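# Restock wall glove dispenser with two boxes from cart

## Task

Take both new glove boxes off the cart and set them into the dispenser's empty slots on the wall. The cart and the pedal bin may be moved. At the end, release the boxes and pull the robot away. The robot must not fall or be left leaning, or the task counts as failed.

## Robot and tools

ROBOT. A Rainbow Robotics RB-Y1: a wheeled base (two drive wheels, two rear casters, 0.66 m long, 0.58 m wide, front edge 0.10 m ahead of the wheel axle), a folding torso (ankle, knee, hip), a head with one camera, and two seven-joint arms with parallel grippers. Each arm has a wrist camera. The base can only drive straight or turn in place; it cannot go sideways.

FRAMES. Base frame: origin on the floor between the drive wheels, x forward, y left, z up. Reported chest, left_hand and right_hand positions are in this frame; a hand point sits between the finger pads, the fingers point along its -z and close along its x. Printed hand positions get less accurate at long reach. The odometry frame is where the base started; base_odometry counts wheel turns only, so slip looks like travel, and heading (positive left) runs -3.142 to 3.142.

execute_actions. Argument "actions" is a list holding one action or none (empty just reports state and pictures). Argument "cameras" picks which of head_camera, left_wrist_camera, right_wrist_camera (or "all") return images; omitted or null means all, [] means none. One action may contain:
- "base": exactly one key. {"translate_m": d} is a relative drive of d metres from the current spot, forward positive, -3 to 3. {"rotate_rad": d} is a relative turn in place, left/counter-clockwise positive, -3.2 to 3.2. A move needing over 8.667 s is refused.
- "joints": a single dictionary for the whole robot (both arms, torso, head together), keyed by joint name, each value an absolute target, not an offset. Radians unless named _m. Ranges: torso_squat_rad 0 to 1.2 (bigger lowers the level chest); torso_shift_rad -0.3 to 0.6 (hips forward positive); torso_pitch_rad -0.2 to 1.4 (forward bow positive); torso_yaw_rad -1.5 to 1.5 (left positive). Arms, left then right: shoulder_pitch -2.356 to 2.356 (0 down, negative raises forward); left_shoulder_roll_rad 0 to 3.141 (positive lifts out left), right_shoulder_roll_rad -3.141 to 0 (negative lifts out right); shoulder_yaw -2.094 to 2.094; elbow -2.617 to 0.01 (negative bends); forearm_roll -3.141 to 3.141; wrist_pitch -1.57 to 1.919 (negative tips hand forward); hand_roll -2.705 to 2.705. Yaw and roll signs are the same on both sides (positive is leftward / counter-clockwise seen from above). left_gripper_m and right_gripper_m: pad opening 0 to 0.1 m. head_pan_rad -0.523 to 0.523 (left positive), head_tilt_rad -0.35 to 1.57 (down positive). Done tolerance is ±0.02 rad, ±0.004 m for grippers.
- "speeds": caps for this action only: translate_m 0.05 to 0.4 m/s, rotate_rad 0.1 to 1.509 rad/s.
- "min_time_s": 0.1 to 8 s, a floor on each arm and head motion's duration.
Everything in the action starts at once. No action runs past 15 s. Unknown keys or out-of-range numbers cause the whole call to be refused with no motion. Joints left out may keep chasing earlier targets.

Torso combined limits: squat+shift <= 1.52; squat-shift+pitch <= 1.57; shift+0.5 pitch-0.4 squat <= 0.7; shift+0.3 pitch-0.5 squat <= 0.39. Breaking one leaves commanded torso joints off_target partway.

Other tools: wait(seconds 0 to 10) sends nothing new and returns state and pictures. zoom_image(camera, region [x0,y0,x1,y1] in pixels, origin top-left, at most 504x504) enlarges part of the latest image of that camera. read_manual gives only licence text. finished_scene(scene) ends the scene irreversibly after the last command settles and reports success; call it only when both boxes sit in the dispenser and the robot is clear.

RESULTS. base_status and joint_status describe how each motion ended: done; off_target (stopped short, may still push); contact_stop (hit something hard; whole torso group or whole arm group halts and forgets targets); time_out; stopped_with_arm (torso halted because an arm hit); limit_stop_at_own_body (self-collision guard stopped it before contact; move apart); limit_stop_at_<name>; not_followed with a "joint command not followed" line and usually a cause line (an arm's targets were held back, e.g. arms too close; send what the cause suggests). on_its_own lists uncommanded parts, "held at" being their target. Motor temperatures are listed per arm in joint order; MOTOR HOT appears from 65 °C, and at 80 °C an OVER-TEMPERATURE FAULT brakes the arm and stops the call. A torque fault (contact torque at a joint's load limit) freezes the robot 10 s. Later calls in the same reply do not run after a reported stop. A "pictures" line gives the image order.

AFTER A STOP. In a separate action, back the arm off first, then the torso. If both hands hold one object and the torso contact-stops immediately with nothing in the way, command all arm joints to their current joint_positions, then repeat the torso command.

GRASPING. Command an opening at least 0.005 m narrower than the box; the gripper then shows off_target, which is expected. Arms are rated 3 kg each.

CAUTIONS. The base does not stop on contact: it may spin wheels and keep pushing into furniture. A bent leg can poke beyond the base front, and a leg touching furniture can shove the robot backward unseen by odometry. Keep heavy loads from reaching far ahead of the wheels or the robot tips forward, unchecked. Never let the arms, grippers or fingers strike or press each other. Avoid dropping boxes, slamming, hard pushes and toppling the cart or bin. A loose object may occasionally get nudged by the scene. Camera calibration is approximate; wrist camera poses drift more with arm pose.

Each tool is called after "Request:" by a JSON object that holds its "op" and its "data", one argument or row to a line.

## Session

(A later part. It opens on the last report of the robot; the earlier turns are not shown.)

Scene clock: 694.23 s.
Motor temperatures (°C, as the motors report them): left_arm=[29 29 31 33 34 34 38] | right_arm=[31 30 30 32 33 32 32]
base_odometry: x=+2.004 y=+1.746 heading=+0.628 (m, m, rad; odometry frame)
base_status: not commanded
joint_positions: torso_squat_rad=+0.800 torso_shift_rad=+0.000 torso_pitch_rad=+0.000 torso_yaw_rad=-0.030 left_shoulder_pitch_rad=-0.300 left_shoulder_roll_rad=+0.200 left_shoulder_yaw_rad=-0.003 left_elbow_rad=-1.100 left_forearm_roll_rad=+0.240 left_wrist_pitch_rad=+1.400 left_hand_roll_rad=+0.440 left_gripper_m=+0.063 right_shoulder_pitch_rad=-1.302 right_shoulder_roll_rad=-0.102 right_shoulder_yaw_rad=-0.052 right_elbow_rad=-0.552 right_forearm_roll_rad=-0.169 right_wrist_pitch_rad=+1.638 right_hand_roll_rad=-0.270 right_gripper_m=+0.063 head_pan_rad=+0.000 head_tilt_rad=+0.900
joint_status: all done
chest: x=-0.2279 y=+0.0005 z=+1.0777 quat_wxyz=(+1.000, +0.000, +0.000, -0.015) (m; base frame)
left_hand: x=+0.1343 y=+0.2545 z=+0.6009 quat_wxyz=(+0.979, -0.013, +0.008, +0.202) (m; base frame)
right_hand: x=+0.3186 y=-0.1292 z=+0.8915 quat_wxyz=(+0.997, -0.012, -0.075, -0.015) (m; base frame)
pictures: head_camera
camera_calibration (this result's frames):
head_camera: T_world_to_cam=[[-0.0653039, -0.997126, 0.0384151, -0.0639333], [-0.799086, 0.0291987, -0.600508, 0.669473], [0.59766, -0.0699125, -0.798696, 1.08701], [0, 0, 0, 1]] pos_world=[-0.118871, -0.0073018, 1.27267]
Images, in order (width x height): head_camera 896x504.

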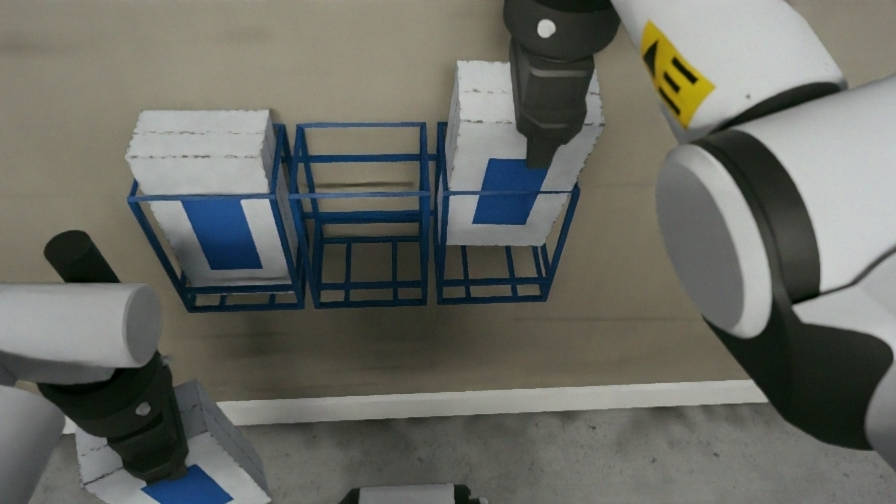

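Release, lift and see.

Request:
{"op": "execute_actions", "data": {
  "actions": [
    {"joints":{"torso_squat_rad":0.85}}
  ],
  "cameras": []
}}

Request:
{"op": "execute_actions", "data": {
  "actions": [
    {"joints":{"right_gripper_m":0.09}}
  ],
  "cameras": []
}}

Request:
{"op": "execute_actions", "data": {
  "actions": [
    {"joints":{"torso_squat_rad":0.5}}
  ],
  "cameras": ["head_camera"]
}}

Scene clock: 703.40 s.
Motor temperatures (°C, as the motors report them): left_arm=[29 29 31 33 34 34 38] | right_arm=[31 30 30 32 33 34 32]
base_odometry: x=+2.004 y=+1.746 heading=+0.628 (m, m, rad; odometry frame)
base_status: not commanded
joint_positions: torso_squat_rad=+0.850 torso_shift_rad=+0.000 torso_pitch_rad=+0.000 torso_yaw_rad=-0.030 left_shoulder_pitch_rad=-0.300 left_shoulder_roll_rad=+0.200 left_shoulder_yaw_rad=-0.003 left_elbow_rad=-1.100 left_forearm_roll_rad=+0.240 left_wrist_pitch_rad=+1.400 left_hand_roll_rad=+0.440 left_gripper_m=+0.063 right_shoulder_pitch_rad=-1.304 right_shoulder_roll_rad=-0.103 right_shoulder_yaw_rad=-0.052 right_elbow_rad=-0.554 right_forearm_roll_rad=-0.169 right_wrist_pitch_rad=+1.637 right_hand_roll_rad=-0.270 right_gripper_m=+0.064 head_pan_rad=+0.000 head_tilt_rad=+0.900
joint_status: all done
chest: x=-0.2278 y=+0.0005 z=+1.0520 quat_wxyz=(+1.000, +0.000, +0.000, -0.015) (m; base frame)
left_hand: x=+0.1344 y=+0.2545 z=+0.5752 quat_wxyz=(+0.979, -0.013, +0.008, +0.202) (m; base frame)
right_hand: x=+0.3195 y=-0.1292 z=+0.8671 quat_wxyz=(+0.997, -0.012, -0.077, -0.015) (m; base frame)
pictures: none
No camera images: the call's "cameras" was empty. Leave "cameras" out to get every camera's image.

Scene clock: 704.40 s.
Motor temperatures (°C, as the motors report them): left_arm=[29 29 31 33 34 34 38] | right_arm=[31 30 30 32 33 34 32]
base_odometry: x=+2.004 y=+1.746 heading=+0.628 (m, m, rad; odometry frame)
base_status: not commanded
joint_positions: torso_squat_rad=+0.850 torso_shift_rad=+0.000 torso_pitch_rad=+0.000 torso_yaw_rad=-0.030 left_shoulder_pitch_rad=-0.300 left_shoulder_roll_rad=+0.200 left_shoulder_yaw_rad=-0.003 left_elbow_rad=-1.100 left_forearm_roll_rad=+0.240 left_wrist_pitch_rad=+1.400 left_hand_roll_rad=+0.440 left_gripper_m=+0.063 right_shoulder_pitch_rad=-1.300 right_shoulder_roll_rad=-0.100 right_shoulder_yaw_rad=-0.052 right_elbow_rad=-0.550 right_forearm_roll_rad=-0.170 right_wrist_pitch_rad=+1.640 right_hand_roll_rad=-0.270 right_gripper_m=+0.090 head_pan_rad=+0.000 head_tilt_rad=+0.900
joint_status: all done
chest: x=-0.2278 y=+0.0005 z=+1.0520 quat_wxyz=(+1.000, +0.000, +0.000, -0.015) (m; base frame)
left_hand: x=+0.1343 y=+0.2545 z=+0.5752 quat_wxyz=(+0.979, -0.013, +0.008, +0.202) (m; base frame)
right_hand: x=+0.3171 y=-0.1289 z=+0.8637 quat_wxyz=(+0.997, -0.012, -0.072, -0.015) (m; base frame)
pictures: none
No camera images: the call's "cameras" was empty. Leave "cameras" out to get every camera's image.

Scene clock: 706.40 s.
Motor temperatures (°C, as the motors report them): left_arm=[29 29 31 33 34 34 38] | right_arm=[31 30 30 32 33 34 32]
base_odometry: x=+2.004 y=+1.746 heading=+0.628 (m, m, rad; odometry frame)
base_status: not commanded
joint_positions: torso_squat_rad=+0.500 torso_shift_rad=+0.000 torso_pitch_rad=+0.000 torso_yaw_rad=-0.030 left_shoulder_pitch_rad=-0.300 left_shoulder_roll_rad=+0.200 left_shoulder_yaw_rad=-0.003 left_elbow_rad=-1.100 left_forearm_roll_rad=+0.240 left_wrist_pitch_rad=+1.400 left_hand_roll_rad=+0.440 left_gripper_m=+0.063 right_shoulder_pitch_rad=-1.300 right_shoulder_roll_rad=-0.100 right_shoulder_yaw_rad=-0.052 right_elbow_rad=-0.550 right_forearm_roll_rad=-0.170 right_wrist_pitch_rad=+1.640 right_hand_roll_rad=-0.270 right_gripper_m=+0.090 head_pan_rad=+0.000 head_tilt_rad=+0.900
joint_status: all done
chest: x=-0.2279 y=+0.0006 z=+1.2042 quat_wxyz=(+1.000, +0.000, +0.000, -0.015) (m; base frame)
left_hand: x=+0.1342 y=+0.2546 z=+0.7274 quat_wxyz=(+0.979, -0.013, +0.008, +0.202) (m; base frame)
right_hand: x=+0.3168 y=-0.1287 z=+1.0158 quat_wxyz=(+0.997, -0.012, -0.071, -0.015) (m; base frame)
pictures: head_camera
camera_calibration (this result's frames):
head_camera: T_world_to_cam=[[-0.0652343, -0.99713, 0.0384264, -0.0686813], [-0.79919, 0.0291481, -0.600372, 0.745283], [0.597528, -0.0698748, -0.798797, 1.1882], [0, 0, 0, 1]] pos_world=[-0.118838, -0.00718286, 1.39921]
Images, in order (width x height): head_camera 896x504.

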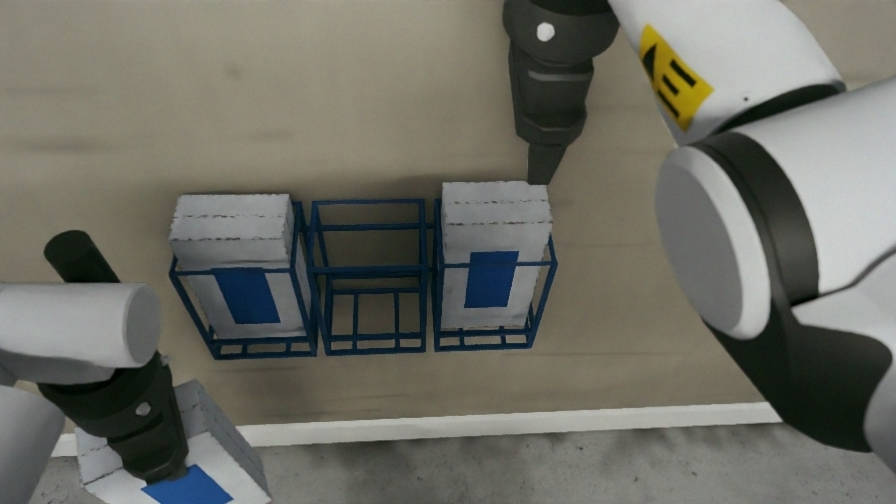

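Request:
{"op": "execute_actions", "data": {
  "actions": [
    {"base":{"translate_m":-0.25},"joints":{"torso_squat_rad":0.2}}
  ],
  "cameras": []
}}

Request:
{"op": "execute_actions", "data": {
  "actions": [
    {"joints":{"right_shoulder_pitch_rad":-0.2,"right_elbow_rad":-0.5,"right_wrist_pitch_rad":0.5,"right_shoulder_roll_rad":-0.2,"left_shoulder_pitch_rad":-1.3,"left_elbow_rad":-0.55,"left_wrist_pitch_rad":1.64,"left_shoulder_roll_rad":0.1,"left_forearm_roll_rad":0.2,"left_hand_roll_rad":0.45,"torso_yaw_rad":-0.16,"head_pan_rad":0.2},"min_time_s":2}
  ],
  "cameras": []
}}

Request:
{"op": "execute_actions", "data": {
  "actions": [
    {"base":{"translate_m":0.24}}
  ],
  "cameras": ["head_camera"]
}}

Scene clock: 716.60 s.
Motor temperatures (°C, as the motors report them): left_arm=[29 29 31 33 34 34 38] | right_arm=[31 30 30 32 33 34 32]
base_odometry: x=+1.801 y=+1.599 heading=+0.625 (m, m, rad; odometry frame)
base_status: done
joint_positions: torso_squat_rad=+0.200 torso_shift_rad=+0.000 torso_pitch_rad=+0.000 torso_yaw_rad=-0.030 left_shoulder_pitch_rad=-0.300 left_shoulder_roll_rad=+0.200 left_shoulder_yaw_rad=-0.003 left_elbow_rad=-1.100 left_forearm_roll_rad=+0.240 left_wrist_pitch_rad=+1.400 left_hand_roll_rad=+0.440 left_gripper_m=+0.063 right_shoulder_pitch_rad=-1.300 right_shoulder_roll_rad=-0.100 right_shoulder_yaw_rad=-0.052 right_elbow_rad=-0.550 right_forearm_roll_rad=-0.170 right_wrist_pitch_rad=+1.640 right_hand_roll_rad=-0.270 right_gripper_m=+0.090 head_pan_rad=+0.000 head_tilt_rad=+0.900
joint_status: all done
chest: x=-0.2280 y=+0.0007 z=+1.2760 quat_wxyz=(+1.000, +0.000, +0.000, -0.015) (m; base frame)
left_hand: x=+0.1342 y=+0.2547 z=+0.7992 quat_wxyz=(+0.979, -0.013, +0.008, +0.202) (m; base frame)
right_hand: x=+0.3167 y=-0.1286 z=+1.0875 quat_wxyz=(+0.997, -0.012, -0.071, -0.015) (m; base frame)
pictures: none
No camera images: the call's "cameras" was empty. Leave "cameras" out to get every camera's image.

Scene clock: 719.13 s.
Motor temperatures (°C, as the motors report them): left_arm=[29 29 31 33 34 34 38] | right_arm=[31 30 30 32 33 33 32]
base_odometry: x=+1.801 y=+1.599 heading=+0.625 (m, m, rad; odometry frame)
base_status: not commanded
joint_positions: torso_squat_rad=+0.200 torso_shift_rad=+0.000 torso_pitch_rad=+0.000 torso_yaw_rad=-0.160 left_shoulder_pitch_rad=-1.299 left_shoulder_roll_rad=+0.100 left_shoulder_yaw_rad=-0.003 left_elbow_rad=-0.550 left_forearm_roll_rad=+0.200 left_wrist_pitch_rad=+1.640 left_hand_roll_rad=+0.450 left_gripper_m=+0.063 right_shoulder_pitch_rad=-0.200 right_shoulder_roll_rad=-0.200 right_shoulder_yaw_rad=-0.052 right_elbow_rad=-0.500 right_forearm_roll_rad=-0.170 right_wrist_pitch_rad=+0.500 right_hand_roll_rad=-0.270 right_gripper_m=+0.090 head_pan_rad=+0.200 head_tilt_rad=+0.900
joint_status: all done
chest: x=-0.2280 y=+0.0007 z=+1.2760 quat_wxyz=(+0.997, +0.000, +0.000, -0.080) (m; base frame)
left_hand: x=+0.3290 y=+0.0225 z=+1.0854 quat_wxyz=(+0.997, +0.008, -0.073, -0.003) (m; base frame)
right_hand: x=-0.0138 y=-0.3809 z=+0.6610 quat_wxyz=(+0.953, -0.043, -0.109, -0.280) (m; base frame)
pictures: none
No camera images: the call's "cameras" was empty. Leave "cameras" out to get every camera's image.

Scene clock: 721.37 s.
Motor temperatures (°C, as the motors report them): left_arm=[30 29 31 33 34 34 38] | right_arm=[30 30 30 32 33 33 32]
base_odometry: x=+1.996 y=+1.740 heading=+0.624 (m, m, rad; odometry frame)
base_status: done
joint_positions: torso_squat_rad=+0.200 torso_shift_rad=+0.000 torso_pitch_rad=+0.000 torso_yaw_rad=-0.160 left_shoulder_pitch_rad=-1.299 left_shoulder_roll_rad=+0.100 left_shoulder_yaw_rad=-0.003 left_elbow_rad=-0.550 left_forearm_roll_rad=+0.200 left_wrist_pitch_rad=+1.640 left_hand_roll_rad=+0.450 left_gripper_m=+0.063 right_shoulder_pitch_rad=-0.200 right_shoulder_roll_rad=-0.200 right_shoulder_yaw_rad=-0.052 right_elbow_rad=-0.500 right_forearm_roll_rad=-0.170 right_wrist_pitch_rad=+0.500 right_hand_roll_rad=-0.270 right_gripper_m=+0.090 head_pan_rad=+0.200 head_tilt_rad=+0.900
joint_status: not commanded
chest: x=-0.2279 y=+0.0007 z=+1.2760 quat_wxyz=(+0.997, +0.000, +0.000, -0.080) (m; base frame)
left_hand: x=+0.3290 y=+0.0224 z=+1.0853 quat_wxyz=(+0.997, +0.008, -0.073, -0.003) (m; base frame)
right_hand: x=-0.0138 y=-0.3809 z=+0.6610 quat_wxyz=(+0.953, -0.043, -0.109, -0.280) (m; base frame)
pictures: head_camera
camera_calibration (this result's frames):
head_camera: T_world_to_cam=[[0.00453219, -0.999254, 0.0383547, -0.0597643], [-0.799246, -0.0266708, -0.600412, 0.788084], [0.600987, -0.0279336, -0.798771, 1.24629], [0, 0, 0, 1]] pos_world=[-0.118863, -0.00388735, 1.47097]
Images, in order (width x height): head_camera 896x504.

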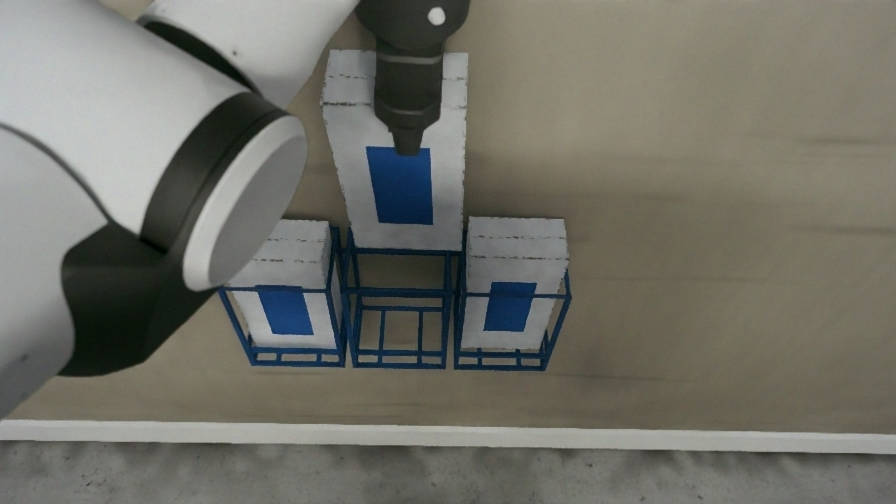

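Request:
{"op": "execute_actions", "data": {
  "actions": [
    {"joints":{"torso_yaw_rad":-0.15}}
  ],
  "cameras": []
}}

Request:
{"op": "execute_actions", "data": {
  "actions": [
    {"joints":{"torso_squat_rad":0.6}}
  ],
  "cameras": ["head_camera"]
}}

Scene clock: 731.30 s.
Motor temperatures (°C, as the motors report them): left_arm=[30 29 31 33 34 34 38] | right_arm=[30 30 30 31 33 33 32]
base_odometry: x=+1.996 y=+1.740 heading=+0.624 (m, m, rad; odometry frame)
base_status: not commanded
joint_positions: torso_squat_rad=+0.200 torso_shift_rad=+0.000 torso_pitch_rad=+0.000 torso_yaw_rad=-0.150 left_shoulder_pitch_rad=-1.299 left_shoulder_roll_rad=+0.100 left_shoulder_yaw_rad=-0.003 left_elbow_rad=-0.550 left_forearm_roll_rad=+0.200 left_wrist_pitch_rad=+1.640 left_hand_roll_rad=+0.450 left_gripper_m=+0.063 right_shoulder_pitch_rad=-0.200 right_shoulder_roll_rad=-0.200 right_shoulder_yaw_rad=-0.052 right_elbow_rad=-0.500 right_forearm_roll_rad=-0.170 right_wrist_pitch_rad=+0.500 right_hand_roll_rad=-0.270 right_gripper_m=+0.090 head_pan_rad=+0.200 head_tilt_rad=+0.900
joint_status: all done
chest: x=-0.2279 y=+0.0007 z=+1.2760 quat_wxyz=(+0.997, +0.000, +0.000, -0.075) (m; base frame)
left_hand: x=+0.3288 y=+0.0280 z=+1.0853 quat_wxyz=(+0.997, +0.009, -0.073, +0.002) (m; base frame)
right_hand: x=-0.0100 y=-0.3787 z=+0.6610 quat_wxyz=(+0.954, -0.042, -0.109, -0.276) (m; base frame)
pictures: none
No camera images: the call's "cameras" was empty. Leave "cameras" out to get every camera's image.

Scene clock: 733.53 s.
Motor temperatures (°C, as the motors report them): left_arm=[30 29 31 33 34 34 38] | right_arm=[30 30 30 31 33 33 32]
base_odometry: x=+1.996 y=+1.740 heading=+0.624 (m, m, rad; odometry frame)
base_status: not commanded
joint_positions: torso_squat_rad=+0.600 torso_shift_rad=+0.000 torso_pitch_rad=+0.000 torso_yaw_rad=-0.150 left_shoulder_pitch_rad=-1.300 left_shoulder_roll_rad=+0.101 left_shoulder_yaw_rad=-0.003 left_elbow_rad=-0.550 left_forearm_roll_rad=+0.200 left_wrist_pitch_rad=+1.640 left_hand_roll_rad=+0.450 left_gripper_m=+0.063 right_shoulder_pitch_rad=-0.200 right_shoulder_roll_rad=-0.200 right_shoulder_yaw_rad=-0.052 right_elbow_rad=-0.500 right_forearm_roll_rad=-0.170 right_wrist_pitch_rad=+0.500 right_hand_roll_rad=-0.270 right_gripper_m=+0.090 head_pan_rad=+0.200 head_tilt_rad=+0.900
joint_status: all done
chest: x=-0.2280 y=+0.0006 z=+1.1677 quat_wxyz=(+0.997, +0.000, +0.000, -0.075) (m; base frame)
left_hand: x=+0.3290 y=+0.0284 z=+0.9775 quat_wxyz=(+0.997, +0.009, -0.074, +0.003) (m; base frame)
right_hand: x=-0.0101 y=-0.3788 z=+0.5527 quat_wxyz=(+0.954, -0.042, -0.109, -0.276) (m; base frame)
pictures: head_camera
camera_calibration (this result's frames):
head_camera: T_world_to_cam=[[0.0145693, -0.999157, 0.0383732, -0.0534256], [-0.7988, -0.0347139, -0.600594, 0.723295], [0.60142, -0.0219023, -0.798633, 1.15978], [0, 0, 0, 1]] pos_world=[-0.118969, -0.00287042, 1.3627]
Images, in order (width x height): head_camera 896x504.

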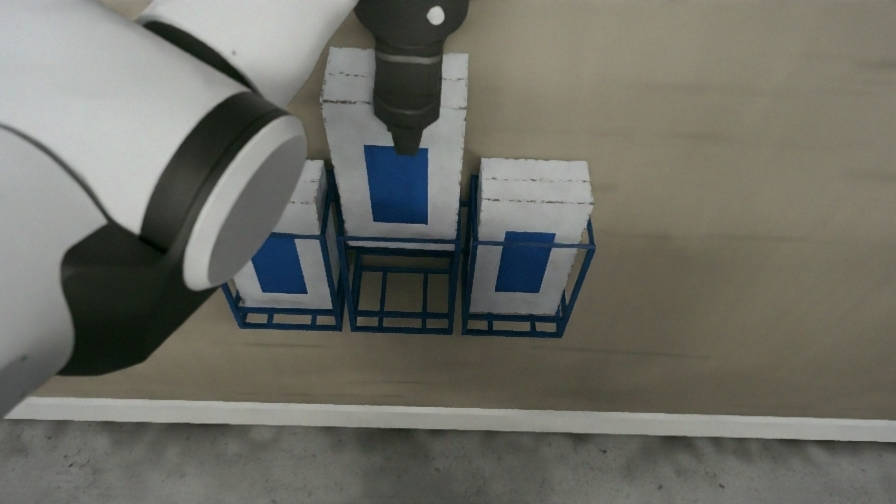

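Request:
{"op": "execute_actions", "data": {
  "actions": [
    {"joints":{"torso_squat_rad":0.78}}
  ],
  "cameras": ["head_camera"]
}}

Scene clock: 743.47 s.
Motor temperatures (°C, as the motors report them): left_arm=[31 29 31 34 34 34 38] | right_arm=[29 30 30 31 33 33 32]
base_odometry: x=+1.996 y=+1.740 heading=+0.624 (m, m, rad; odometry frame)
base_status: not commanded
joint_positions: torso_squat_rad=+0.780 torso_shift_rad=+0.000 torso_pitch_rad=+0.000 torso_yaw_rad=-0.150 left_shoulder_pitch_rad=-1.300 left_shoulder_roll_rad=+0.101 left_shoulder_yaw_rad=-0.003 left_elbow_rad=-0.550 left_forearm_roll_rad=+0.199 left_wrist_pitch_rad=+1.640 left_hand_roll_rad=+0.450 left_gripper_m=+0.063 right_shoulder_pitch_rad=-0.200 right_shoulder_roll_rad=-0.200 right_shoulder_yaw_rad=-0.052 right_elbow_rad=-0.500 right_forearm_roll_rad=-0.170 right_wrist_pitch_rad=+0.500 right_hand_roll_rad=-0.270 right_gripper_m=+0.090 head_pan_rad=+0.200 head_tilt_rad=+0.900
joint_status: all done
chest: x=-0.2280 y=+0.0006 z=+1.0876 quat_wxyz=(+0.997, +0.000, +0.000, -0.075) (m; base frame)
left_hand: x=+0.3292 y=+0.0284 z=+0.8975 quat_wxyz=(+0.997, +0.009, -0.074, +0.003) (m; base frame)
right_hand: x=-0.0100 y=-0.3789 z=+0.4726 quat_wxyz=(+0.954, -0.042, -0.109, -0.276) (m; base frame)
pictures: head_camera
camera_calibration (this result's frames):
head_camera: T_world_to_cam=[[0.0145678, -0.999157, 0.0383743, -0.0504276], [-0.798767, -0.0347146, -0.600638, 0.675231], [0.601464, -0.0219022, -0.7986, 1.0958], [0, 0, 0, 1]] pos_world=[-0.118998, -0.00294431, 1.28261]
Images, in order (width x height): head_camera 896x504.

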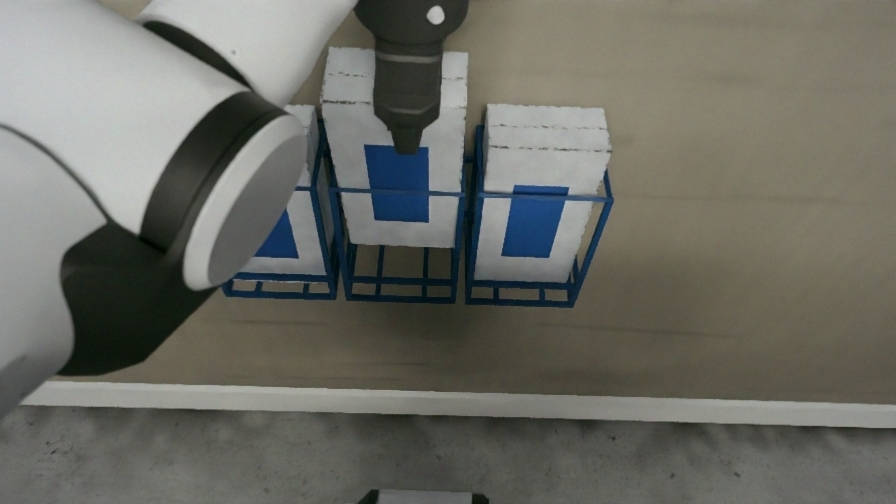

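Request:
{"op": "execute_actions", "data": {
  "actions": [
    {"joints":{"torso_squat_rad":0.85}}
  ],
  "cameras": []
}}

Request:
{"op": "execute_actions", "data": {
  "actions": [
    {"joints":{"left_gripper_m":0.09}}
  ],
  "cameras": []
}}

Request:
{"op": "execute_actions", "data": {
  "actions": [
    {"joints":{"torso_squat_rad":0.5}}
  ],
  "cameras": []
}}

Request:
{"op": "execute_actions", "data": {
  "actions": [
    {"base":{"translate_m":-0.5},"joints":{"head_tilt_rad":0.55,"head_pan_rad":0.0,"left_shoulder_roll_rad":0.6}}
  ],
  "cameras": ["head_camera"]
}}

Scene clock: 750.97 s.
Motor temperatures (°C, as the motors report them): left_arm=[31 29 31 33 34 34 38] | right_arm=[29 30 30 31 33 32 32]
base_odometry: x=+1.996 y=+1.740 heading=+0.624 (m, m, rad; odometry frame)
base_status: not commanded
joint_positions: torso_squat_rad=+0.850 torso_shift_rad=+0.000 torso_pitch_rad=+0.000 torso_yaw_rad=-0.150 left_shoulder_pitch_rad=-1.301 left_shoulder_roll_rad=+0.102 left_shoulder_yaw_rad=-0.003 left_elbow_rad=-0.551 left_forearm_roll_rad=+0.199 left_wrist_pitch_rad=+1.639 left_hand_roll_rad=+0.450 left_gripper_m=+0.063 right_shoulder_pitch_rad=-0.200 right_shoulder_roll_rad=-0.200 right_shoulder_yaw_rad=-0.052 right_elbow_rad=-0.500 right_forearm_roll_rad=-0.170 right_wrist_pitch_rad=+0.500 right_hand_roll_rad=-0.270 right_gripper_m=+0.090 head_pan_rad=+0.200 head_tilt_rad=+0.900
joint_status: all done
chest: x=-0.2280 y=+0.0005 z=+1.0519 quat_wxyz=(+0.997, +0.000, +0.000, -0.075) (m; base frame)
left_hand: x=+0.3301 y=+0.0285 z=+0.8630 quat_wxyz=(+0.997, +0.009, -0.076, +0.003) (m; base frame)
right_hand: x=-0.0100 y=-0.3789 z=+0.4370 quat_wxyz=(+0.954, -0.042, -0.109, -0.276) (m; base frame)
pictures: none
No camera images: the call's "cameras" was empty. Leave "cameras" out to get every camera's image.

Scene clock: 751.97 s.
Motor temperatures (°C, as the motors report them): left_arm=[31 29 31 33 34 34 38] | right_arm=[29 30 30 31 33 32 32]
base_odometry: x=+1.996 y=+1.740 heading=+0.624 (m, m, rad; odometry frame)
base_status: not commanded
joint_positions: torso_squat_rad=+0.850 torso_shift_rad=+0.000 torso_pitch_rad=+0.000 torso_yaw_rad=-0.150 left_shoulder_pitch_rad=-1.301 left_shoulder_roll_rad=+0.100 left_shoulder_yaw_rad=-0.003 left_elbow_rad=-0.550 left_forearm_roll_rad=+0.200 left_wrist_pitch_rad=+1.640 left_hand_roll_rad=+0.450 left_gripper_m=+0.090 right_shoulder_pitch_rad=-0.200 right_shoulder_roll_rad=-0.200 right_shoulder_yaw_rad=-0.052 right_elbow_rad=-0.500 right_forearm_roll_rad=-0.170 right_wrist_pitch_rad=+0.500 right_hand_roll_rad=-0.270 right_gripper_m=+0.090 head_pan_rad=+0.200 head_tilt_rad=+0.900
joint_status: all done
chest: x=-0.2280 y=+0.0005 z=+1.0519 quat_wxyz=(+0.997, +0.000, +0.000, -0.075) (m; base frame)
left_hand: x=+0.3293 y=+0.0277 z=+0.8624 quat_wxyz=(+0.997, +0.008, -0.075, +0.002) (m; base frame)
right_hand: x=-0.0100 y=-0.3789 z=+0.4370 quat_wxyz=(+0.954, -0.042, -0.109, -0.276) (m; base frame)
pictures: none
No camera images: the call's "cameras" was empty. Leave "cameras" out to get every camera's image.

Scene clock: 753.97 s.
Motor temperatures (°C, as the motors report them): left_arm=[31 29 31 33 34 34 38] | right_arm=[29 30 30 31 33 32 32]
base_odometry: x=+1.996 y=+1.740 heading=+0.624 (m, m, rad; odometry frame)
base_status: not commanded
joint_positions: torso_squat_rad=+0.500 torso_shift_rad=+0.000 torso_pitch_rad=+0.000 torso_yaw_rad=-0.150 left_shoulder_pitch_rad=-1.301 left_shoulder_roll_rad=+0.100 left_shoulder_yaw_rad=-0.003 left_elbow_rad=-0.550 left_forearm_roll_rad=+0.200 left_wrist_pitch_rad=+1.640 left_hand_roll_rad=+0.450 left_gripper_m=+0.090 right_shoulder_pitch_rad=-0.200 right_shoulder_roll_rad=-0.200 right_shoulder_yaw_rad=-0.052 right_elbow_rad=-0.500 right_forearm_roll_rad=-0.170 right_wrist_pitch_rad=+0.500 right_hand_roll_rad=-0.270 right_gripper_m=+0.090 head_pan_rad=+0.200 head_tilt_rad=+0.900
joint_status: all done
chest: x=-0.2280 y=+0.0007 z=+1.2042 quat_wxyz=(+0.997, +0.000, +0.000, -0.075) (m; base frame)
left_hand: x=+0.3292 y=+0.0279 z=+1.0144 quat_wxyz=(+0.997, +0.008, -0.074, +0.002) (m; base frame)
right_hand: x=-0.0101 y=-0.3788 z=+0.5892 quat_wxyz=(+0.954, -0.042, -0.109, -0.276) (m; base frame)
pictures: none
No camera images: the call's "cameras" was empty. Leave "cameras" out to get every camera's image.

Scene clock: 757.10 s.
Motor temperatures (°C, as the motors report them): left_arm=[31 29 31 33 34 34 38] | right_arm=[29 30 30 31 33 32 32]
base_odometry: x=+1.590 y=+1.448 heading=+0.622 (m, m, rad; odometry frame)
base_status: done
joint_positions: torso_squat_rad=+0.500 torso_shift_rad=+0.000 torso_pitch_rad=+0.000 torso_yaw_rad=-0.150 left_shoulder_pitch_rad=-1.301 left_shoulder_roll_rad=+0.600 left_shoulder_yaw_rad=-0.003 left_elbow_rad=-0.550 left_forearm_roll_rad=+0.200 left_wrist_pitch_rad=+1.640 left_hand_roll_rad=+0.450 left_gripper_m=+0.090 right_shoulder_pitch_rad=-0.200 right_shoulder_roll_rad=-0.200 right_shoulder_yaw_rad=-0.052 right_elbow_rad=-0.500 right_forearm_roll_rad=-0.170 right_wrist_pitch_rad=+0.500 right_hand_roll_rad=-0.270 right_gripper_m=+0.090 head_pan_rad=+0.000 head_tilt_rad=+0.550
joint_status: all done
chest: x=-0.2281 y=+0.0007 z=+1.2042 quat_wxyz=(+0.997, +0.000, +0.000, -0.075) (m; base frame)
left_hand: x=+0.3931 y=+0.3094 z=+1.1129 quat_wxyz=(+0.958, +0.078, -0.160, +0.223) (m; base frame)
right_hand: x=-0.0100 y=-0.3788 z=+0.5893 quat_wxyz=(+0.954, -0.042, -0.109, -0.276) (m; base frame)
pictures: head_camera
camera_calibration (this result's frames):
head_camera: T_world_to_cam=[[-0.194951, -0.980523, 0.0238655, -0.0776259], [-0.538071, 0.0865743, -0.838441, 1.13328], [0.820045, -0.176297, -0.544469, 0.876847], [0, 0, 0, 1]] pos_world=[-0.124402, -0.0196414, 1.42946]
Images, in order (width x height): head_camera 896x504.

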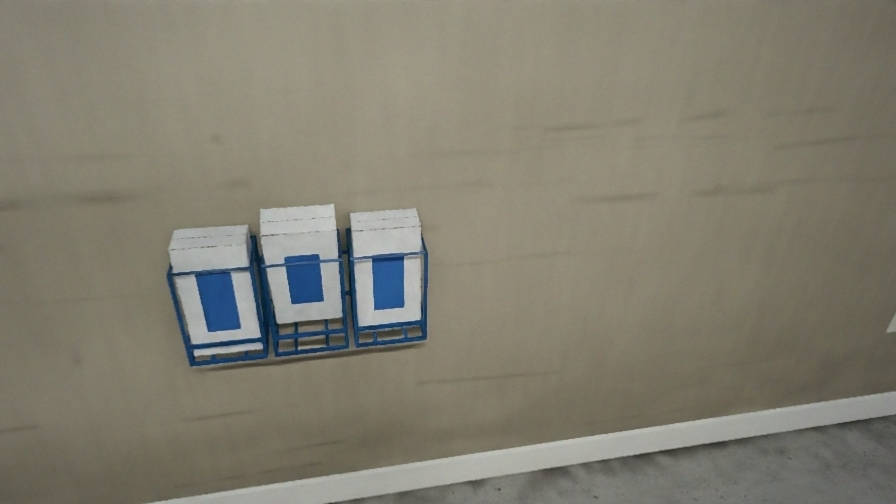

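Request:
{"op": "execute_actions", "data": {
  "actions": [
    {"joints":{"left_shoulder_roll_rad":0.1,"left_gripper_m":0.0,"head_tilt_rad":0.9,"head_pan_rad":0.2}}
  ],
  "cameras": []
}}

Request:
{"op": "execute_actions", "data": {
  "actions": [
    {"base":{"translate_m":0.5}}
  ],
  "cameras": []
}}

Request:
{"op": "execute_actions", "data": {
  "actions": [
    {"joints":{"torso_squat_rad":0.78}}
  ],
  "cameras": ["head_camera","left_wrist_camera"]
}}

Scene clock: 764.30 s.
Motor temperatures (°C, as the motors report them): left_arm=[31 29 31 33 34 34 38] | right_arm=[29 30 30 31 33 32 32]
base_odometry: x=+1.590 y=+1.448 heading=+0.622 (m, m, rad; odometry frame)
base_status: not commanded
joint_positions: torso_squat_rad=+0.500 torso_shift_rad=+0.000 torso_pitch_rad=+0.000 torso_yaw_rad=-0.150 left_shoulder_pitch_rad=-1.301 left_shoulder_roll_rad=+0.100 left_shoulder_yaw_rad=-0.003 left_elbow_rad=-0.550 left_forearm_roll_rad=+0.200 left_wrist_pitch_rad=+1.640 left_hand_roll_rad=+0.450 left_gripper_m=+0.000 right_shoulder_pitch_rad=-0.200 right_shoulder_roll_rad=-0.200 right_shoulder_yaw_rad=-0.052 right_elbow_rad=-0.500 right_forearm_roll_rad=-0.170 right_wrist_pitch_rad=+0.500 right_hand_roll_rad=-0.270 right_gripper_m=+0.090 head_pan_rad=+0.200 head_tilt_rad=+0.900
joint_status: all done
chest: x=-0.2281 y=+0.0006 z=+1.2042 quat_wxyz=(+0.997, +0.000, +0.000, -0.075) (m; base frame)
left_hand: x=+0.3289 y=+0.0276 z=+1.0145 quat_wxyz=(+0.997, +0.008, -0.074, +0.002) (m; base frame)
right_hand: x=-0.0100 y=-0.3788 z=+0.5893 quat_wxyz=(+0.954, -0.042, -0.109, -0.276) (m; base frame)
pictures: none
No camera images: the call's "cameras" was empty. Leave "cameras" out to get every camera's image.

Scene clock: 767.17 s.
Motor temperatures (°C, as the motors report them): left_arm=[31 29 31 33 34 34 38] | right_arm=[29 30 30 31 33 32 32]
base_odometry: x=+1.996 y=+1.739 heading=+0.621 (m, m, rad; odometry frame)
base_status: done
joint_positions: torso_squat_rad=+0.500 torso_shift_rad=+0.000 torso_pitch_rad=+0.000 torso_yaw_rad=-0.150 left_shoulder_pitch_rad=-1.301 left_shoulder_roll_rad=+0.100 left_shoulder_yaw_rad=-0.003 left_elbow_rad=-0.550 left_forearm_roll_rad=+0.200 left_wrist_pitch_rad=+1.640 left_hand_roll_rad=+0.450 left_gripper_m=+0.000 right_shoulder_pitch_rad=-0.200 right_shoulder_roll_rad=-0.200 right_shoulder_yaw_rad=-0.052 right_elbow_rad=-0.500 right_forearm_roll_rad=-0.170 right_wrist_pitch_rad=+0.500 right_hand_roll_rad=-0.270 right_gripper_m=+0.090 head_pan_rad=+0.200 head_tilt_rad=+0.900
joint_status: not commanded
chest: x=-0.2280 y=+0.0006 z=+1.2042 quat_wxyz=(+0.997, +0.000, +0.000, -0.075) (m; base frame)
left_hand: x=+0.3290 y=+0.0277 z=+1.0144 quat_wxyz=(+0.997, +0.008, -0.074, +0.002) (m; base frame)
right_hand: x=-0.0101 y=-0.3788 z=+0.5893 quat_wxyz=(+0.954, -0.042, -0.109, -0.276) (m; base frame)
pictures: none
No camera images: the call's "cameras" was empty. Leave "cameras" out to get every camera's image.

Scene clock: 768.93 s.
Motor temperatures (°C, as the motors report them): left_arm=[31 29 31 33 34 34 38] | right_arm=[29 30 30 31 33 32 32]
base_odometry: x=+1.996 y=+1.739 heading=+0.621 (m, m, rad; odometry frame)
base_status: not commanded
joint_positions: torso_squat_rad=+0.780 torso_shift_rad=+0.000 torso_pitch_rad=-0.001 torso_yaw_rad=-0.150 left_shoulder_pitch_rad=-1.303 left_shoulder_roll_rad=+0.100 left_shoulder_yaw_rad=-0.003 left_elbow_rad=-0.551 left_forearm_roll_rad=+0.200 left_wrist_pitch_rad=+1.640 left_hand_roll_rad=+0.450 left_gripper_m=+0.000 right_shoulder_pitch_rad=-0.200 right_shoulder_roll_rad=-0.200 right_shoulder_yaw_rad=-0.052 right_elbow_rad=-0.500 right_forearm_roll_rad=-0.170 right_wrist_pitch_rad=+0.500 right_hand_roll_rad=-0.270 right_gripper_m=+0.090 head_pan_rad=+0.200 head_tilt_rad=+0.900
joint_status: all done
chest: x=-0.2285 y=+0.0005 z=+1.0875 quat_wxyz=(+0.997, +0.000, -0.001, -0.075) (m; base frame)
left_hand: x=+0.3293 y=+0.0271 z=+0.8997 quat_wxyz=(+0.997, +0.008, -0.076, +0.002) (m; base frame)
right_hand: x=-0.0099 y=-0.3789 z=+0.4728 quat_wxyz=(+0.954, -0.042, -0.109, -0.276) (m; base frame)
pictures: head_camera, left_wrist_camera
camera_calibration (this result's frames):
head_camera: T_world_to_cam=[[0.0144711, -0.99916, 0.038351, -0.0504323], [-0.798203, -0.034644, -0.601392, 0.675769], [0.602215, -0.0219091, -0.798033, 1.09561], [0, 0, 0, 1]] pos_world=[-0.119663, -0.00297475, 1.28267]
left_wrist_camera: T_world_to_cam=[[0.986769, -0.00622342, 0.162016, -0.470455], [-0.110364, -0.757811, 0.643073, -0.496685], [0.118775, -0.652445, -0.74847, 0.742001], [0, 0, 0, 1]] pos_world=[0.321283, 0.104794, 0.950991]
Images, in order (width x height): head_camera 896x504, left_wrist_camera 644x364.

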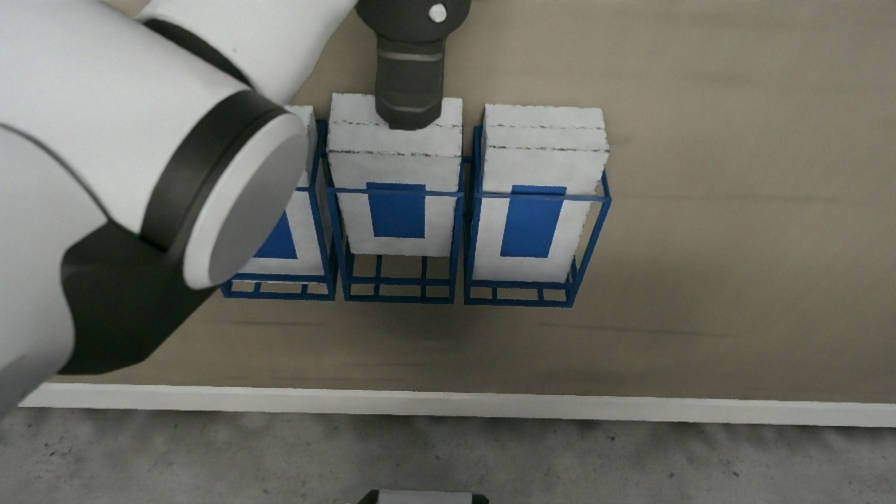

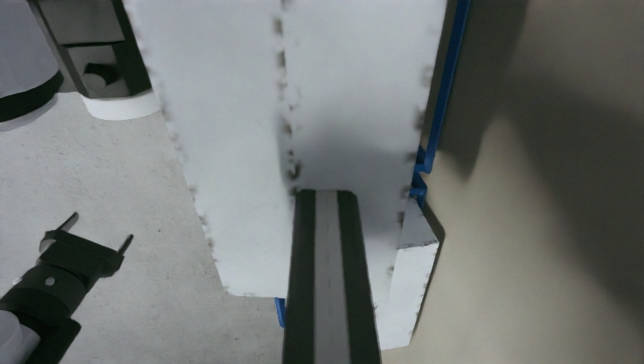

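Request:
{"op": "execute_actions", "data": {
  "actions": [
    {"joints":{"torso_squat_rad":0.82}}
  ]
}}

Scene clock: 791.90 s.
Motor temperatures (°C, as the motors report them): left_arm=[30 29 31 33 34 34 38] | right_arm=[28 30 30 31 33 32 32]
base_odometry: x=+1.996 y=+1.739 heading=+0.621 (m, m, rad; odometry frame)
base_status: not commanded
joint_positions: torso_squat_rad=+0.820 torso_shift_rad=-0.001 torso_pitch_rad=-0.003 torso_yaw_rad=-0.150 left_shoulder_pitch_rad=-1.309 left_shoulder_roll_rad=+0.101 left_shoulder_yaw_rad=-0.003 left_elbow_rad=-0.555 left_forearm_roll_rad=+0.200 left_wrist_pitch_rad=+1.640 left_hand_roll_rad=+0.450 left_gripper_m=+0.001 right_shoulder_pitch_rad=-0.200 right_shoulder_roll_rad=-0.200 right_shoulder_yaw_rad=-0.052 right_elbow_rad=-0.500 right_forearm_roll_rad=-0.170 right_wrist_pitch_rad=+0.500 right_hand_roll_rad=-0.270 right_gripper_m=+0.090 head_pan_rad=+0.200 head_tilt_rad=+0.900
joint_status: all done
chest: x=-0.2296 y=+0.0005 z=+1.0674 quat_wxyz=(+0.997, +0.000, -0.002, -0.075) (m; base frame)
left_hand: x=+0.3306 y=+0.0255 z=+0.8853 quat_wxyz=(+0.997, +0.007, -0.082, +0.001) (m; base frame)
right_hand: x=-0.0097 y=-0.3789 z=+0.4531 quat_wxyz=(+0.954, -0.042, -0.110, -0.276) (m; base frame)
pictures: head_camera, left_wrist_camera, right_wrist_camera
camera_calibration (this result's frames):
head_camera: T_world_to_cam=[[0.0143897, -0.99916, 0.0383779, -0.0497101], [-0.796883, -0.0346432, -0.603139, 0.664939], [0.603962, -0.0219037, -0.796712, 1.07915], [0, 0, 0, 1]] pos_world=[-0.12117, -0.00299542, 1.26273]
left_wrist_camera: T_world_to_cam=[[0.984839, -0.0081919, 0.173275, -0.478618], [-0.119502, -0.756088, 0.643467, -0.485829], [0.12574, -0.654418, -0.745604, 0.725274], [0, 0, 0, 1]] pos_world=[0.322108, 0.103382, 0.936315]
right_wrist_camera: T_world_to_cam=[[-0.818952, 0.510494, -0.262133, 0.306301], [0.2667, 0.743036, 0.613814, 0.0346586], [0.508123, 0.432773, -0.74466, 0.596239], [0, 0, 0, 1]] pos_world=[-0.0613604, -0.440154, 0.503013]
Images, in order (width x height): head_camera 896x504, left_wrist_camera 644x364, right_wrist_camera 644x364.

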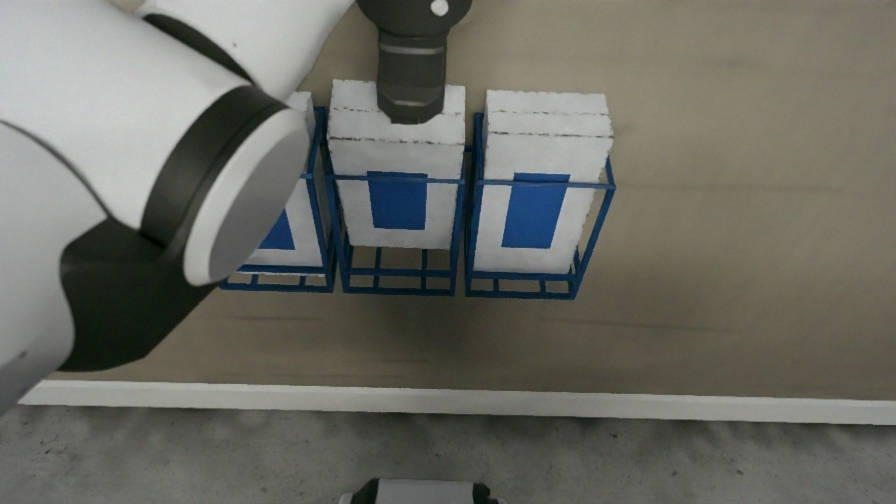

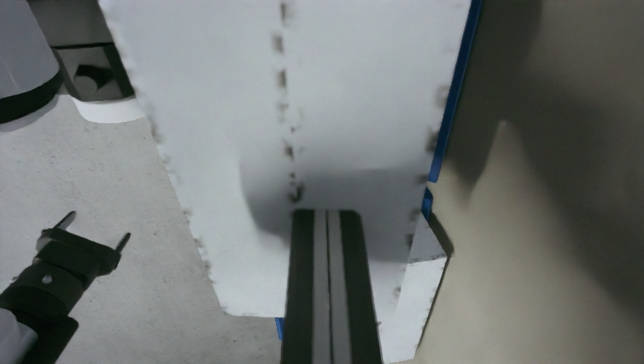

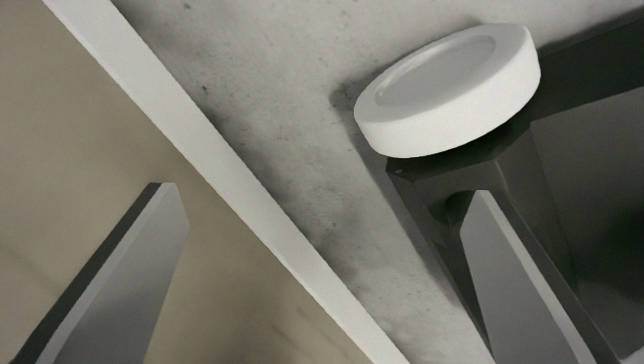

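Still high; continue.

Request:
{"op": "execute_actions", "data": {
  "actions": [
    {"joints":{"torso_squat_rad":0.87}}
  ],
  "cameras": ["head_camera"]
}}

Scene clock: 795.90 s.
Motor temperatures (°C, as the motors report them): left_arm=[30 29 31 33 34 34 38] | right_arm=[28 30 30 31 33 32 32]
base_odometry: x=+1.996 y=+1.739 heading=+0.621 (m, m, rad; odometry frame)
base_status: not commanded
joint_positions: torso_squat_rad=+0.870 torso_shift_rad=+0.000 torso_pitch_rad=-0.001 torso_yaw_rad=-0.150 left_shoulder_pitch_rad=-1.304 left_shoulder_roll_rad=+0.101 left_shoulder_yaw_rad=-0.003 left_elbow_rad=-0.552 left_forearm_roll_rad=+0.200 left_wrist_pitch_rad=+1.640 left_hand_roll_rad=+0.450 left_gripper_m=+0.000 right_shoulder_pitch_rad=-0.200 right_shoulder_roll_rad=-0.200 right_shoulder_yaw_rad=-0.052 right_elbow_rad=-0.500 right_forearm_roll_rad=-0.170 right_wrist_pitch_rad=+0.500 right_hand_roll_rad=-0.270 right_gripper_m=+0.090 head_pan_rad=+0.200 head_tilt_rad=+0.900
joint_status: all done
chest: x=-0.2286 y=+0.0005 z=+1.0413 quat_wxyz=(+0.997, +0.000, -0.001, -0.075) (m; base frame)
left_hand: x=+0.3297 y=+0.0268 z=+0.8544 quat_wxyz=(+0.997, +0.008, -0.077, +0.002) (m; base frame)
right_hand: x=-0.0099 y=-0.3789 z=+0.4266 quat_wxyz=(+0.954, -0.042, -0.109, -0.276) (m; base frame)
pictures: head_camera
camera_calibration (this result's frames):
head_camera: T_world_to_cam=[[0.014467, -0.99916, 0.0383512, -0.0487013], [-0.798078, -0.0346453, -0.601557, 0.648081], [0.60238, -0.0219045, -0.797909, 1.05864], [0, 0, 0, 1]] pos_world=[-0.11978, -0.00301839, 1.23642]
Images, in order (width x height): head_camera 896x504.

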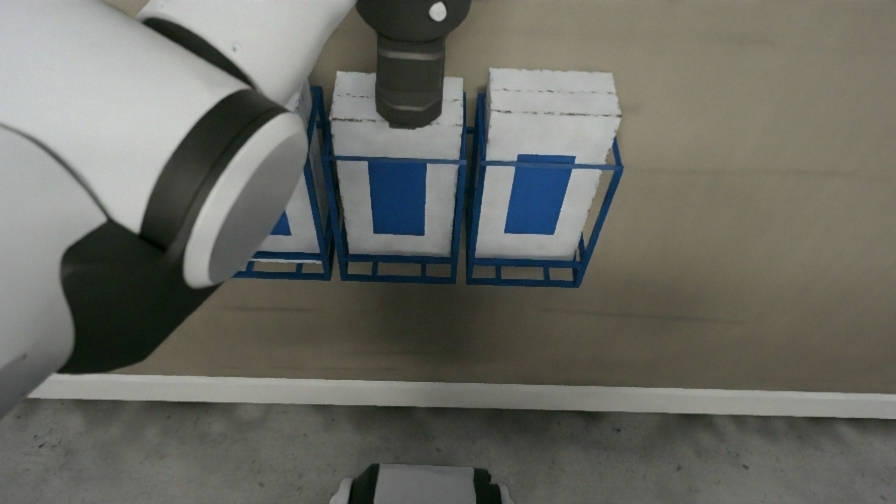

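Nearly seated.

Request:
{"op": "execute_actions", "data": {
  "actions": [
    {"joints":{"torso_squat_rad":0.885}}
  ],
  "cameras": []
}}

Request:
{"op": "execute_actions", "data": {
  "actions": [
    {"joints":{"torso_squat_rad":0.6}}
  ],
  "cameras": []
}}

Request:
{"op": "execute_actions", "data": {
  "actions": [
    {"base":{"translate_m":-0.5},"joints":{"left_shoulder_pitch_rad":-0.2,"left_elbow_rad":-0.5,"left_wrist_pitch_rad":0.5,"left_shoulder_roll_rad":0.2,"head_tilt_rad":0.6,"torso_yaw_rad":0}}
  ],
  "cameras": ["head_camera"]
}}

Scene clock: 802.03 s.
Motor temperatures (°C, as the motors report them): left_arm=[30 29 31 33 34 34 38] | right_arm=[28 30 30 31 33 32 32]
base_odometry: x=+1.996 y=+1.739 heading=+0.621 (m, m, rad; odometry frame)
base_status: not commanded
joint_positions: torso_squat_rad=+0.885 torso_shift_rad=-0.001 torso_pitch_rad=-0.002 torso_yaw_rad=-0.150 left_shoulder_pitch_rad=-1.306 left_shoulder_roll_rad=+0.101 left_shoulder_yaw_rad=-0.003 left_elbow_rad=-0.553 left_forearm_roll_rad=+0.200 left_wrist_pitch_rad=+1.640 left_hand_roll_rad=+0.450 left_gripper_m=+0.001 right_shoulder_pitch_rad=-0.200 right_shoulder_roll_rad=-0.200 right_shoulder_yaw_rad=-0.052 right_elbow_rad=-0.500 right_forearm_roll_rad=-0.170 right_wrist_pitch_rad=+0.500 right_hand_roll_rad=-0.270 right_gripper_m=+0.090 head_pan_rad=+0.200 head_tilt_rad=+0.900
joint_status: all done
chest: x=-0.2289 y=+0.0005 z=+1.0332 quat_wxyz=(+0.997, +0.000, -0.001, -0.075) (m; base frame)
left_hand: x=+0.3303 y=+0.0263 z=+0.8484 quat_wxyz=(+0.997, +0.007, -0.079, +0.001) (m; base frame)
right_hand: x=-0.0098 y=-0.3790 z=+0.4186 quat_wxyz=(+0.954, -0.042, -0.110, -0.276) (m; base frame)
pictures: none
No camera images: the call's "cameras" was empty. Leave "cameras" out to get every camera's image.

Scene clock: 803.83 s.
Motor temperatures (°C, as the motors report them): left_arm=[30 29 31 33 34 34 38] | right_arm=[28 30 30 31 33 32 32]
base_odometry: x=+1.996 y=+1.739 heading=+0.621 (m, m, rad; odometry frame)
base_status: not commanded
joint_positions: torso_squat_rad=+0.600 torso_shift_rad=+0.000 torso_pitch_rad=+0.000 torso_yaw_rad=-0.150 left_shoulder_pitch_rad=-1.301 left_shoulder_roll_rad=+0.100 left_shoulder_yaw_rad=-0.003 left_elbow_rad=-0.550 left_forearm_roll_rad=+0.200 left_wrist_pitch_rad=+1.640 left_hand_roll_rad=+0.450 left_gripper_m=+0.000 right_shoulder_pitch_rad=-0.200 right_shoulder_roll_rad=-0.200 right_shoulder_yaw_rad=-0.052 right_elbow_rad=-0.500 right_forearm_roll_rad=-0.170 right_wrist_pitch_rad=+0.500 right_hand_roll_rad=-0.270 right_gripper_m=+0.090 head_pan_rad=+0.200 head_tilt_rad=+0.900
joint_status: all done
chest: x=-0.2280 y=+0.0006 z=+1.1676 quat_wxyz=(+0.997, +0.000, +0.000, -0.075) (m; base frame)
left_hand: x=+0.3292 y=+0.0278 z=+0.9780 quat_wxyz=(+0.997, +0.008, -0.074, +0.002) (m; base frame)
right_hand: x=-0.0101 y=-0.3788 z=+0.5527 quat_wxyz=(+0.954, -0.042, -0.109, -0.276) (m; base frame)
pictures: none
No camera images: the call's "cameras" was empty. Leave "cameras" out to get every camera's image.

Scene clock: 806.90 s.
Motor temperatures (°C, as the motors report them): left_arm=[30 29 31 33 34 34 38] | right_arm=[28 30 30 31 33 32 32]
base_odometry: x=+1.589 y=+1.448 heading=+0.619 (m, m, rad; odometry frame)
base_status: done
joint_positions: torso_squat_rad=+0.600 torso_shift_rad=+0.000 torso_pitch_rad=+0.000 torso_yaw_rad=+0.000 left_shoulder_pitch_rad=-0.200 left_shoulder_roll_rad=+0.200 left_shoulder_yaw_rad=-0.003 left_elbow_rad=-0.500 left_forearm_roll_rad=+0.200 left_wrist_pitch_rad=+0.500 left_hand_roll_rad=+0.450 left_gripper_m=+0.000 right_shoulder_pitch_rad=-0.200 right_shoulder_roll_rad=-0.200 right_shoulder_yaw_rad=-0.052 right_elbow_rad=-0.500 right_forearm_roll_rad=-0.170 right_wrist_pitch_rad=+0.500 right_hand_roll_rad=-0.270 right_gripper_m=+0.090 head_pan_rad=+0.200 head_tilt_rad=+0.600
joint_status: all done
chest: x=-0.2281 y=+0.0006 z=+1.1677 quat_wxyz=(+1.000, +0.000, +0.000, +0.000) (m; base frame)
left_hand: x=+0.0434 y=+0.3329 z=+0.5507 quat_wxyz=(+0.955, +0.019, -0.111, +0.276) (m; base frame)
right_hand: x=+0.0442 y=-0.3420 z=+0.5527 quat_wxyz=(+0.972, -0.034, -0.112, -0.203) (m; base frame)
pictures: head_camera
camera_calibration (this result's frames):
head_camera: T_world_to_cam=[[0.154238, -0.987686, 0.0261959, -0.0047264], [-0.575688, -0.111384, -0.810047, 1.05603], [0.802991, 0.109859, -0.585779, 0.910059], [0, 0, 0, 1]] pos_world=[-0.122095, 0.0129789, 1.38865]
Images, in order (width x height): head_camera 896x504.

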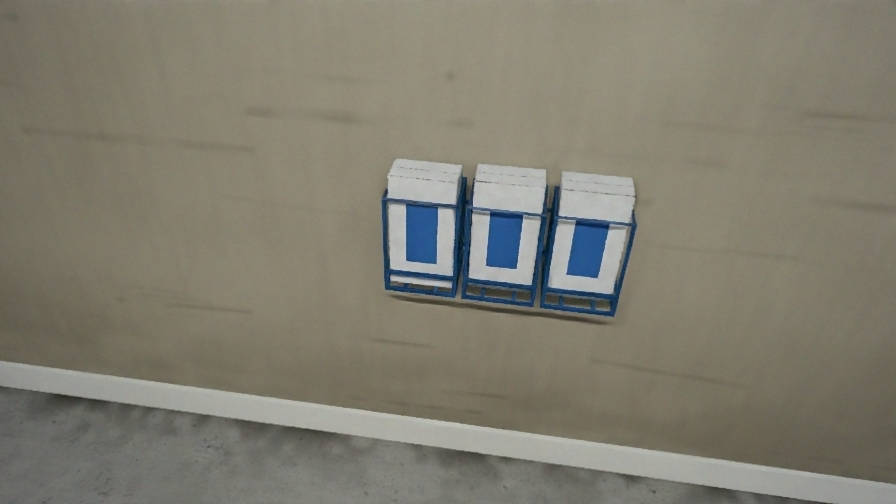

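Request:
{"op": "zoom_image", "data": {
  "camera": "head_camera",
  "region": [360, 140, 660, 330]
}}

Region (360, 140, 660, 330) of head_camera's 896x504 image, scaled by 1.680, with more detail than that image has; it fills the top 319 rows of this view, and the rest is white.

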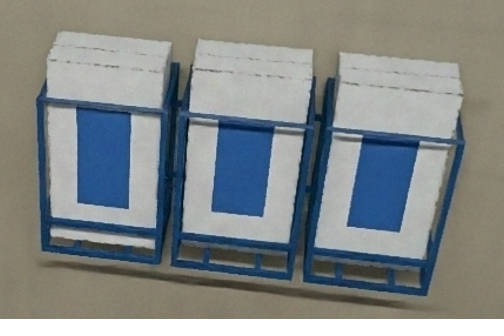

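Request:
{"op": "execute_actions", "data": {
  "actions": [
    {"joints":{"torso_squat_rad":1.15,"head_tilt_rad":0.15}}
  ],
  "cameras": ["head_camera"]
}}

Request:
{"op": "zoom_image", "data": {
  "camera": "head_camera",
  "region": [300, 100, 750, 450]
}}

Scene clock: 820.23 s.
Motor temperatures (°C, as the motors report them): left_arm=[29 29 31 32 34 34 38] | right_arm=[28 30 30 31 33 32 32]
base_odometry: x=+1.589 y=+1.448 heading=+0.619 (m, m, rad; odometry frame)
base_status: not commanded
joint_positions: torso_squat_rad=+1.150 torso_shift_rad=+0.000 torso_pitch_rad=+0.000 torso_yaw_rad=+0.000 left_shoulder_pitch_rad=-0.200 left_shoulder_roll_rad=+0.200 left_shoulder_yaw_rad=-0.003 left_elbow_rad=-0.500 left_forearm_roll_rad=+0.200 left_wrist_pitch_rad=+0.500 left_hand_roll_rad=+0.450 left_gripper_m=+0.000 right_shoulder_pitch_rad=-0.200 right_shoulder_roll_rad=-0.200 right_shoulder_yaw_rad=-0.052 right_elbow_rad=-0.500 right_forearm_roll_rad=-0.170 right_wrist_pitch_rad=+0.500 right_hand_roll_rad=-0.270 right_gripper_m=+0.090 head_pan_rad=+0.200 head_tilt_rad=+0.150
joint_status: all done
chest: x=-0.2281 y=+0.0003 z=+0.8759 quat_wxyz=(+1.000, +0.000, +0.000, +0.000) (m; base frame)
left_hand: x=+0.0435 y=+0.3327 z=+0.2590 quat_wxyz=(+0.954, +0.019, -0.111, +0.276) (m; base frame)
right_hand: x=+0.0442 y=-0.3423 z=+0.2610 quat_wxyz=(+0.972, -0.034, -0.112, -0.203) (m; base frame)
pictures: head_camera
camera_calibration (this result's frames):
head_camera: T_world_to_cam=[[0.147588, -0.989041, 0.0040395, 0.0251285], [-0.172959, -0.0298304, -0.984477, 1.09028], [0.973808, 0.144598, -0.175466, 0.33295], [0, 0, 0, 1]] pos_world=[-0.139364, 0.00923262, 1.13167]
Images, in order (width x height): head_camera 896x504.

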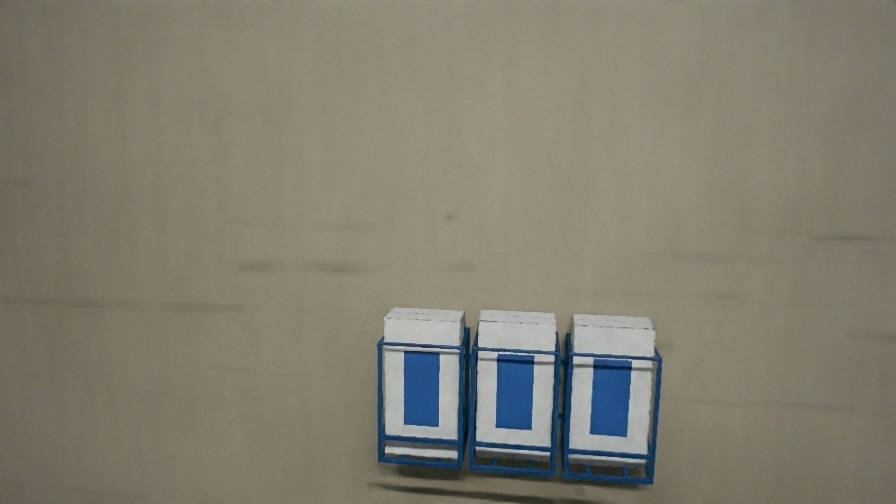

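Region (300, 100, 750, 450) of head_camera's 896x504 image, scaled by 1.120, with more detail than that image has.

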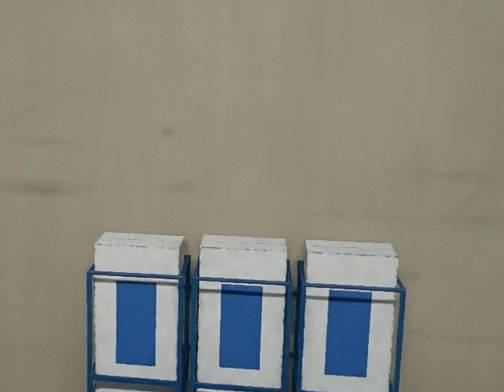

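Request:
{"op": "finished_scene", "data": {
  "scene": 1
}}

The scene is finished: the task was done.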